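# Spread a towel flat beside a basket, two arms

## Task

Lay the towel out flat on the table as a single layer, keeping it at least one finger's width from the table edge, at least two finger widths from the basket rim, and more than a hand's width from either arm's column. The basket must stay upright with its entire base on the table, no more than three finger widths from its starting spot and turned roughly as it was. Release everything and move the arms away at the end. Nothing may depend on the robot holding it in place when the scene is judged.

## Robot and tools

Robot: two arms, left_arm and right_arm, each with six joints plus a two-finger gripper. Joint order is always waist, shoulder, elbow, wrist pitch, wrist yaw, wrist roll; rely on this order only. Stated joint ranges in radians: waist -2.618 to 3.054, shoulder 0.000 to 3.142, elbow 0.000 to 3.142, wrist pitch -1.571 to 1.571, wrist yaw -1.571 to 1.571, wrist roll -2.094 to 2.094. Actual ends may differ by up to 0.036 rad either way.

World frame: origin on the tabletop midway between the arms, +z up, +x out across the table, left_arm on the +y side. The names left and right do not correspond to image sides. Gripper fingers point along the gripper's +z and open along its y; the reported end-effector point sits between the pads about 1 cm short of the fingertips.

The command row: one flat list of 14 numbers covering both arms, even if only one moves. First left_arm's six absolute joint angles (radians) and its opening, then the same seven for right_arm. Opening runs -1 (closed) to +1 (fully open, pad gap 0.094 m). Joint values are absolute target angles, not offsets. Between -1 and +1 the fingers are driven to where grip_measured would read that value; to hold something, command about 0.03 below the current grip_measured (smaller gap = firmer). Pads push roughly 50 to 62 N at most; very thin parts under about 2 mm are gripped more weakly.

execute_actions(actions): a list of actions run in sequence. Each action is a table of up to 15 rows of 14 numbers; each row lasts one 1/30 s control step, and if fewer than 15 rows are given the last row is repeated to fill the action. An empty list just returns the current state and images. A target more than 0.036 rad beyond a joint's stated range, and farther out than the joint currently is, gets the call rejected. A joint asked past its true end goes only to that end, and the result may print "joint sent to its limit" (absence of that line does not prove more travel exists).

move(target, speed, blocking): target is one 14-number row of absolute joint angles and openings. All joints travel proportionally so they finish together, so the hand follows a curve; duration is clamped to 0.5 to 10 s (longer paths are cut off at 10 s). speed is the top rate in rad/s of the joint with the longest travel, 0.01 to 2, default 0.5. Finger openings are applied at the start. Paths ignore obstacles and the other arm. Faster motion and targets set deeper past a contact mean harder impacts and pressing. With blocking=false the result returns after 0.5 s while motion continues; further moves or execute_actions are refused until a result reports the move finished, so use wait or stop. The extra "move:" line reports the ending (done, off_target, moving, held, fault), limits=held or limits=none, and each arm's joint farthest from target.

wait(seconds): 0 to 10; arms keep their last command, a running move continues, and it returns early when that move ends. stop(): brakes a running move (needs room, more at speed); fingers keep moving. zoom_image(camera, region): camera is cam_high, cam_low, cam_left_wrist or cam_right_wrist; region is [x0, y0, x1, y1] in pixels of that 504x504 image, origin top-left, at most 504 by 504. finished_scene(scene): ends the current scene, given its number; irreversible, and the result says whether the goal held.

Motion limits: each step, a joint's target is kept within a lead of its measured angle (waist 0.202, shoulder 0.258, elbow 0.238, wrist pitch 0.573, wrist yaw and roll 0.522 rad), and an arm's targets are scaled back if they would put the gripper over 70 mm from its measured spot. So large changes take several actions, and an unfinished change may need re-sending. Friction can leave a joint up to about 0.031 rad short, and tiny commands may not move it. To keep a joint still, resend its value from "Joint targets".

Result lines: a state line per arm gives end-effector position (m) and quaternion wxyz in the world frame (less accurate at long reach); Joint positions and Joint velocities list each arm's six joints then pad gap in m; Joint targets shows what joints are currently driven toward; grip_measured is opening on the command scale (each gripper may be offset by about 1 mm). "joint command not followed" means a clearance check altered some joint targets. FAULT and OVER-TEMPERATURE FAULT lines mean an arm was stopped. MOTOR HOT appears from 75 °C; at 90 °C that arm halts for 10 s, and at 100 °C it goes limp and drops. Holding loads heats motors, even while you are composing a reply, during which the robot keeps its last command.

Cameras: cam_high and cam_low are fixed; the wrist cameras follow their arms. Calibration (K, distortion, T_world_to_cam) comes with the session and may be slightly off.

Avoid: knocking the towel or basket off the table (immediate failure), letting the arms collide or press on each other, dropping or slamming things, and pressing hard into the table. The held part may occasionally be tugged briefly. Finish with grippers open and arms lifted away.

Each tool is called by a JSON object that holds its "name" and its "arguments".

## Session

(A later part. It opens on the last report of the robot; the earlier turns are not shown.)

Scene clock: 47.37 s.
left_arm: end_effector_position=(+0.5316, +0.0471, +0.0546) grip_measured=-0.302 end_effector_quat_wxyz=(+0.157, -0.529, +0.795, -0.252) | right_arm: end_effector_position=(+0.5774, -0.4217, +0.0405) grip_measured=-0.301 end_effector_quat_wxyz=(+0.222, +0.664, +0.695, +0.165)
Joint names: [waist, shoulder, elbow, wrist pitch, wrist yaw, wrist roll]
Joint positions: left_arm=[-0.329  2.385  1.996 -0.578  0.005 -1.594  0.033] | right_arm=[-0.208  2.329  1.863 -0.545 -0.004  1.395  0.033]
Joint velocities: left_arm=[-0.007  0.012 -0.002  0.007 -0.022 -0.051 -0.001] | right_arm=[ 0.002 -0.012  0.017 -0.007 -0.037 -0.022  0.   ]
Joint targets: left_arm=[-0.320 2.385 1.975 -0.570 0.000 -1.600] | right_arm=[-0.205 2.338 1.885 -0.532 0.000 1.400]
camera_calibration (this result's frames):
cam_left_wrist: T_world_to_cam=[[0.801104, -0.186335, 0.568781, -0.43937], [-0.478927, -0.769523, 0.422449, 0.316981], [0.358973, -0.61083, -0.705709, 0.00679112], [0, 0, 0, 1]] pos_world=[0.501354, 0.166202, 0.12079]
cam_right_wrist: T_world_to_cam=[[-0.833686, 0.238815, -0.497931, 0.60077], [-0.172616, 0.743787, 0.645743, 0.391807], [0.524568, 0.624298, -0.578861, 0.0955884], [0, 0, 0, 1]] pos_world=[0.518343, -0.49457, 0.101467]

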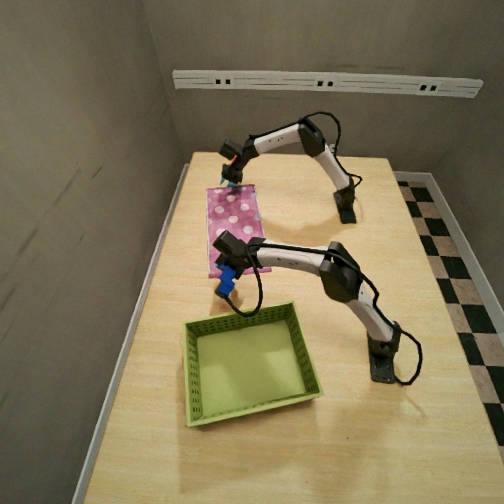

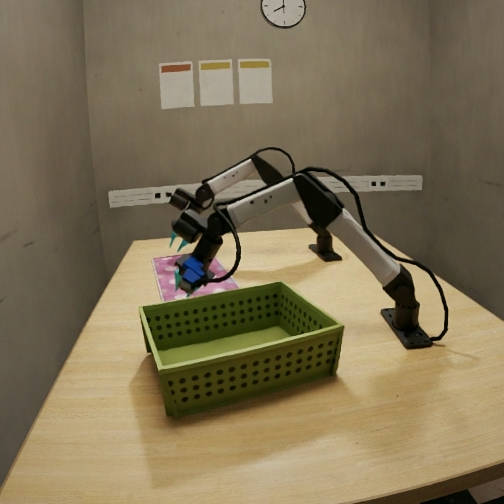

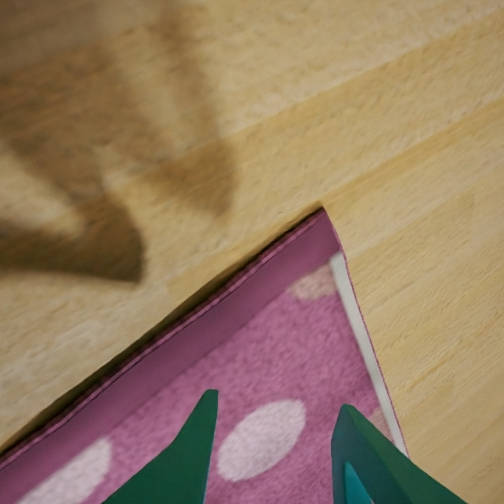

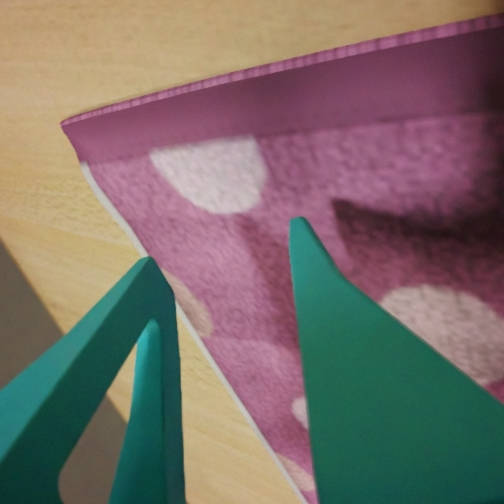

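{"name": "move", "arguments": {"target": [-0.4,1.0,1.2,-1.0,0,-1.0,-0.3, -0.5,1.2,1.2,-1.0,0,1.0,-0.3], "speed": 1.0}}

{"name": "zoom_image", "arguments": {"camera": "cam_high", "region": [150,150,310,310]}}

Scene clock: 50.23 s.
left_arm: end_effector_position=(+0.2316, +0.1616, +0.2729) grip_measured=-0.302 end_effector_quat_wxyz=(+0.280, -0.239, +0.893, -0.260) | right_arm: end_effector_position=(+0.2848, -0.4698, +0.2165) grip_measured=-0.301 end_effector_quat_wxyz=(+0.274, +0.625, +0.726, +0.085)
Joint names: [waist, shoulder, elbow, wrist pitch, wrist yaw, wrist roll]
Joint positions: left_arm=[-0.39   1.011  1.22  -0.994  0.005 -1.004  0.033] | right_arm=[-0.492  1.209  1.215 -0.995 -0.004  1.008  0.033]
Joint velocities: left_arm=[ 0.017 -0.012  0.017  0.022 -0.007 -0.081 -0.   ] | right_arm=[-0.012 -0.012 -0.012  0.051 -0.022  0.022 -0.001]
Joint targets: left_arm=[-0.400 1.000 1.200 -1.000 0.000 -1.000] | right_arm=[-0.500 1.200 1.200 -1.000 -0.000 1.000]
move: done; limits=none; left_arm: farthest joint: the elbow, 0.020 radians from its target (0.796 radians at the start); right_arm: farthest joint: the elbow, 0.015 radians from its target (0.663 radians at the start)
camera_calibration (this result's frames):
cam_left_wrist: T_world_to_cam=[[0.366623, -0.665097, 0.650564, -0.146189], [-0.884508, -0.466003, 0.0220484, 0.323305], [0.288501, -0.583513, -0.759131, 0.364854], [0, 0, 0, 1]] pos_world=[0.234302, 0.266329, 0.364949]
cam_right_wrist: T_world_to_cam=[[-0.858003, 0.098182, -0.504173, 0.398129], [-0.187812, 0.853624, 0.485852, 0.353892], [0.478076, 0.511552, -0.713973, 0.370506], [0, 0, 0, 1]] pos_world=[0.230931, -0.530712, 0.293318]

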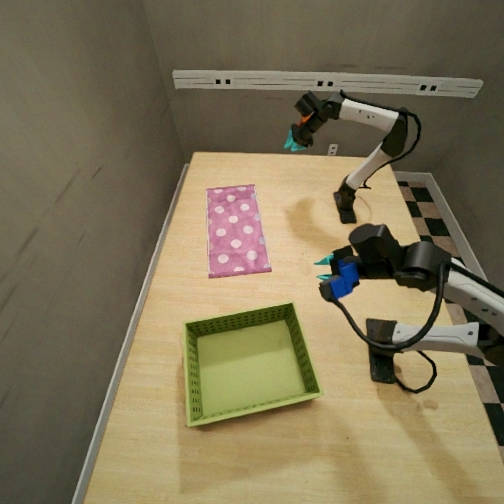

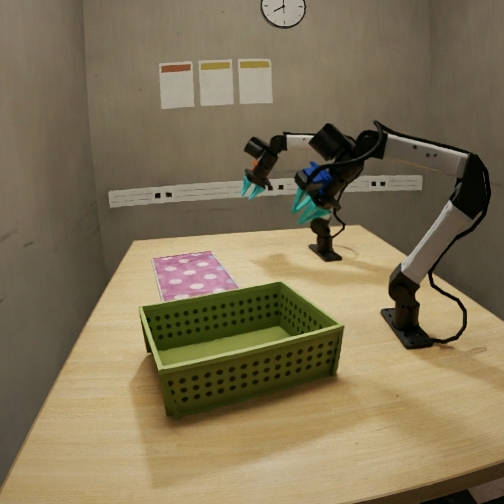

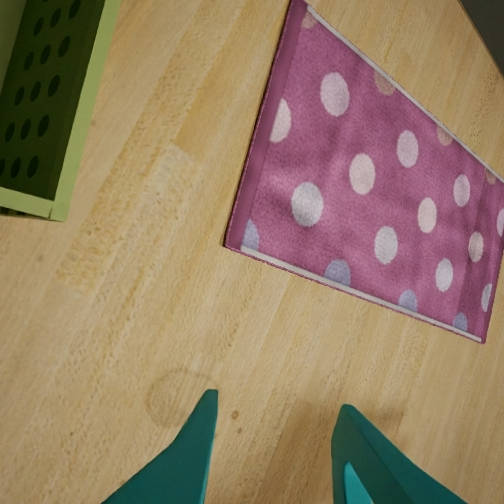

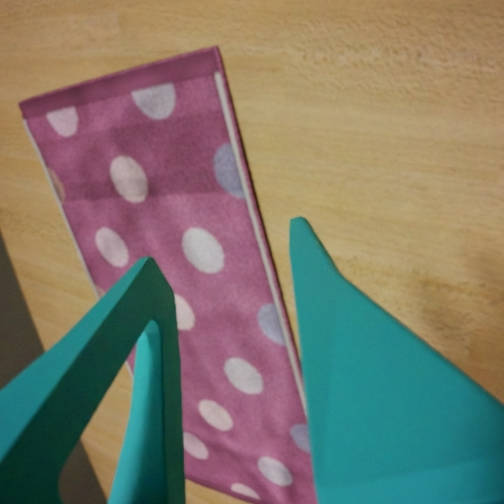

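Region (150, 150, 310, 310) of cam_high's 504x504 image, scaled by 3.150, with more detail than that image has.

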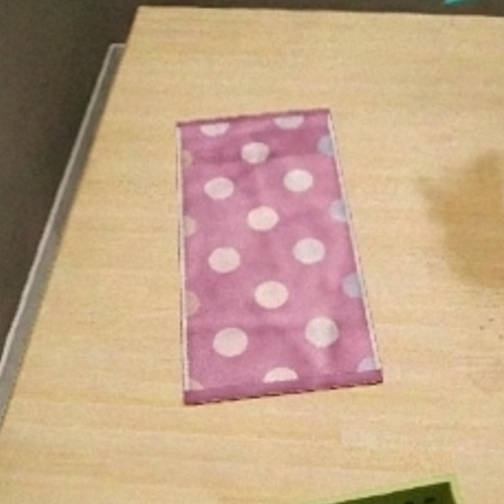

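{"name": "finished_scene", "arguments": {"scene": 2}}

The scene is finished: the task was done.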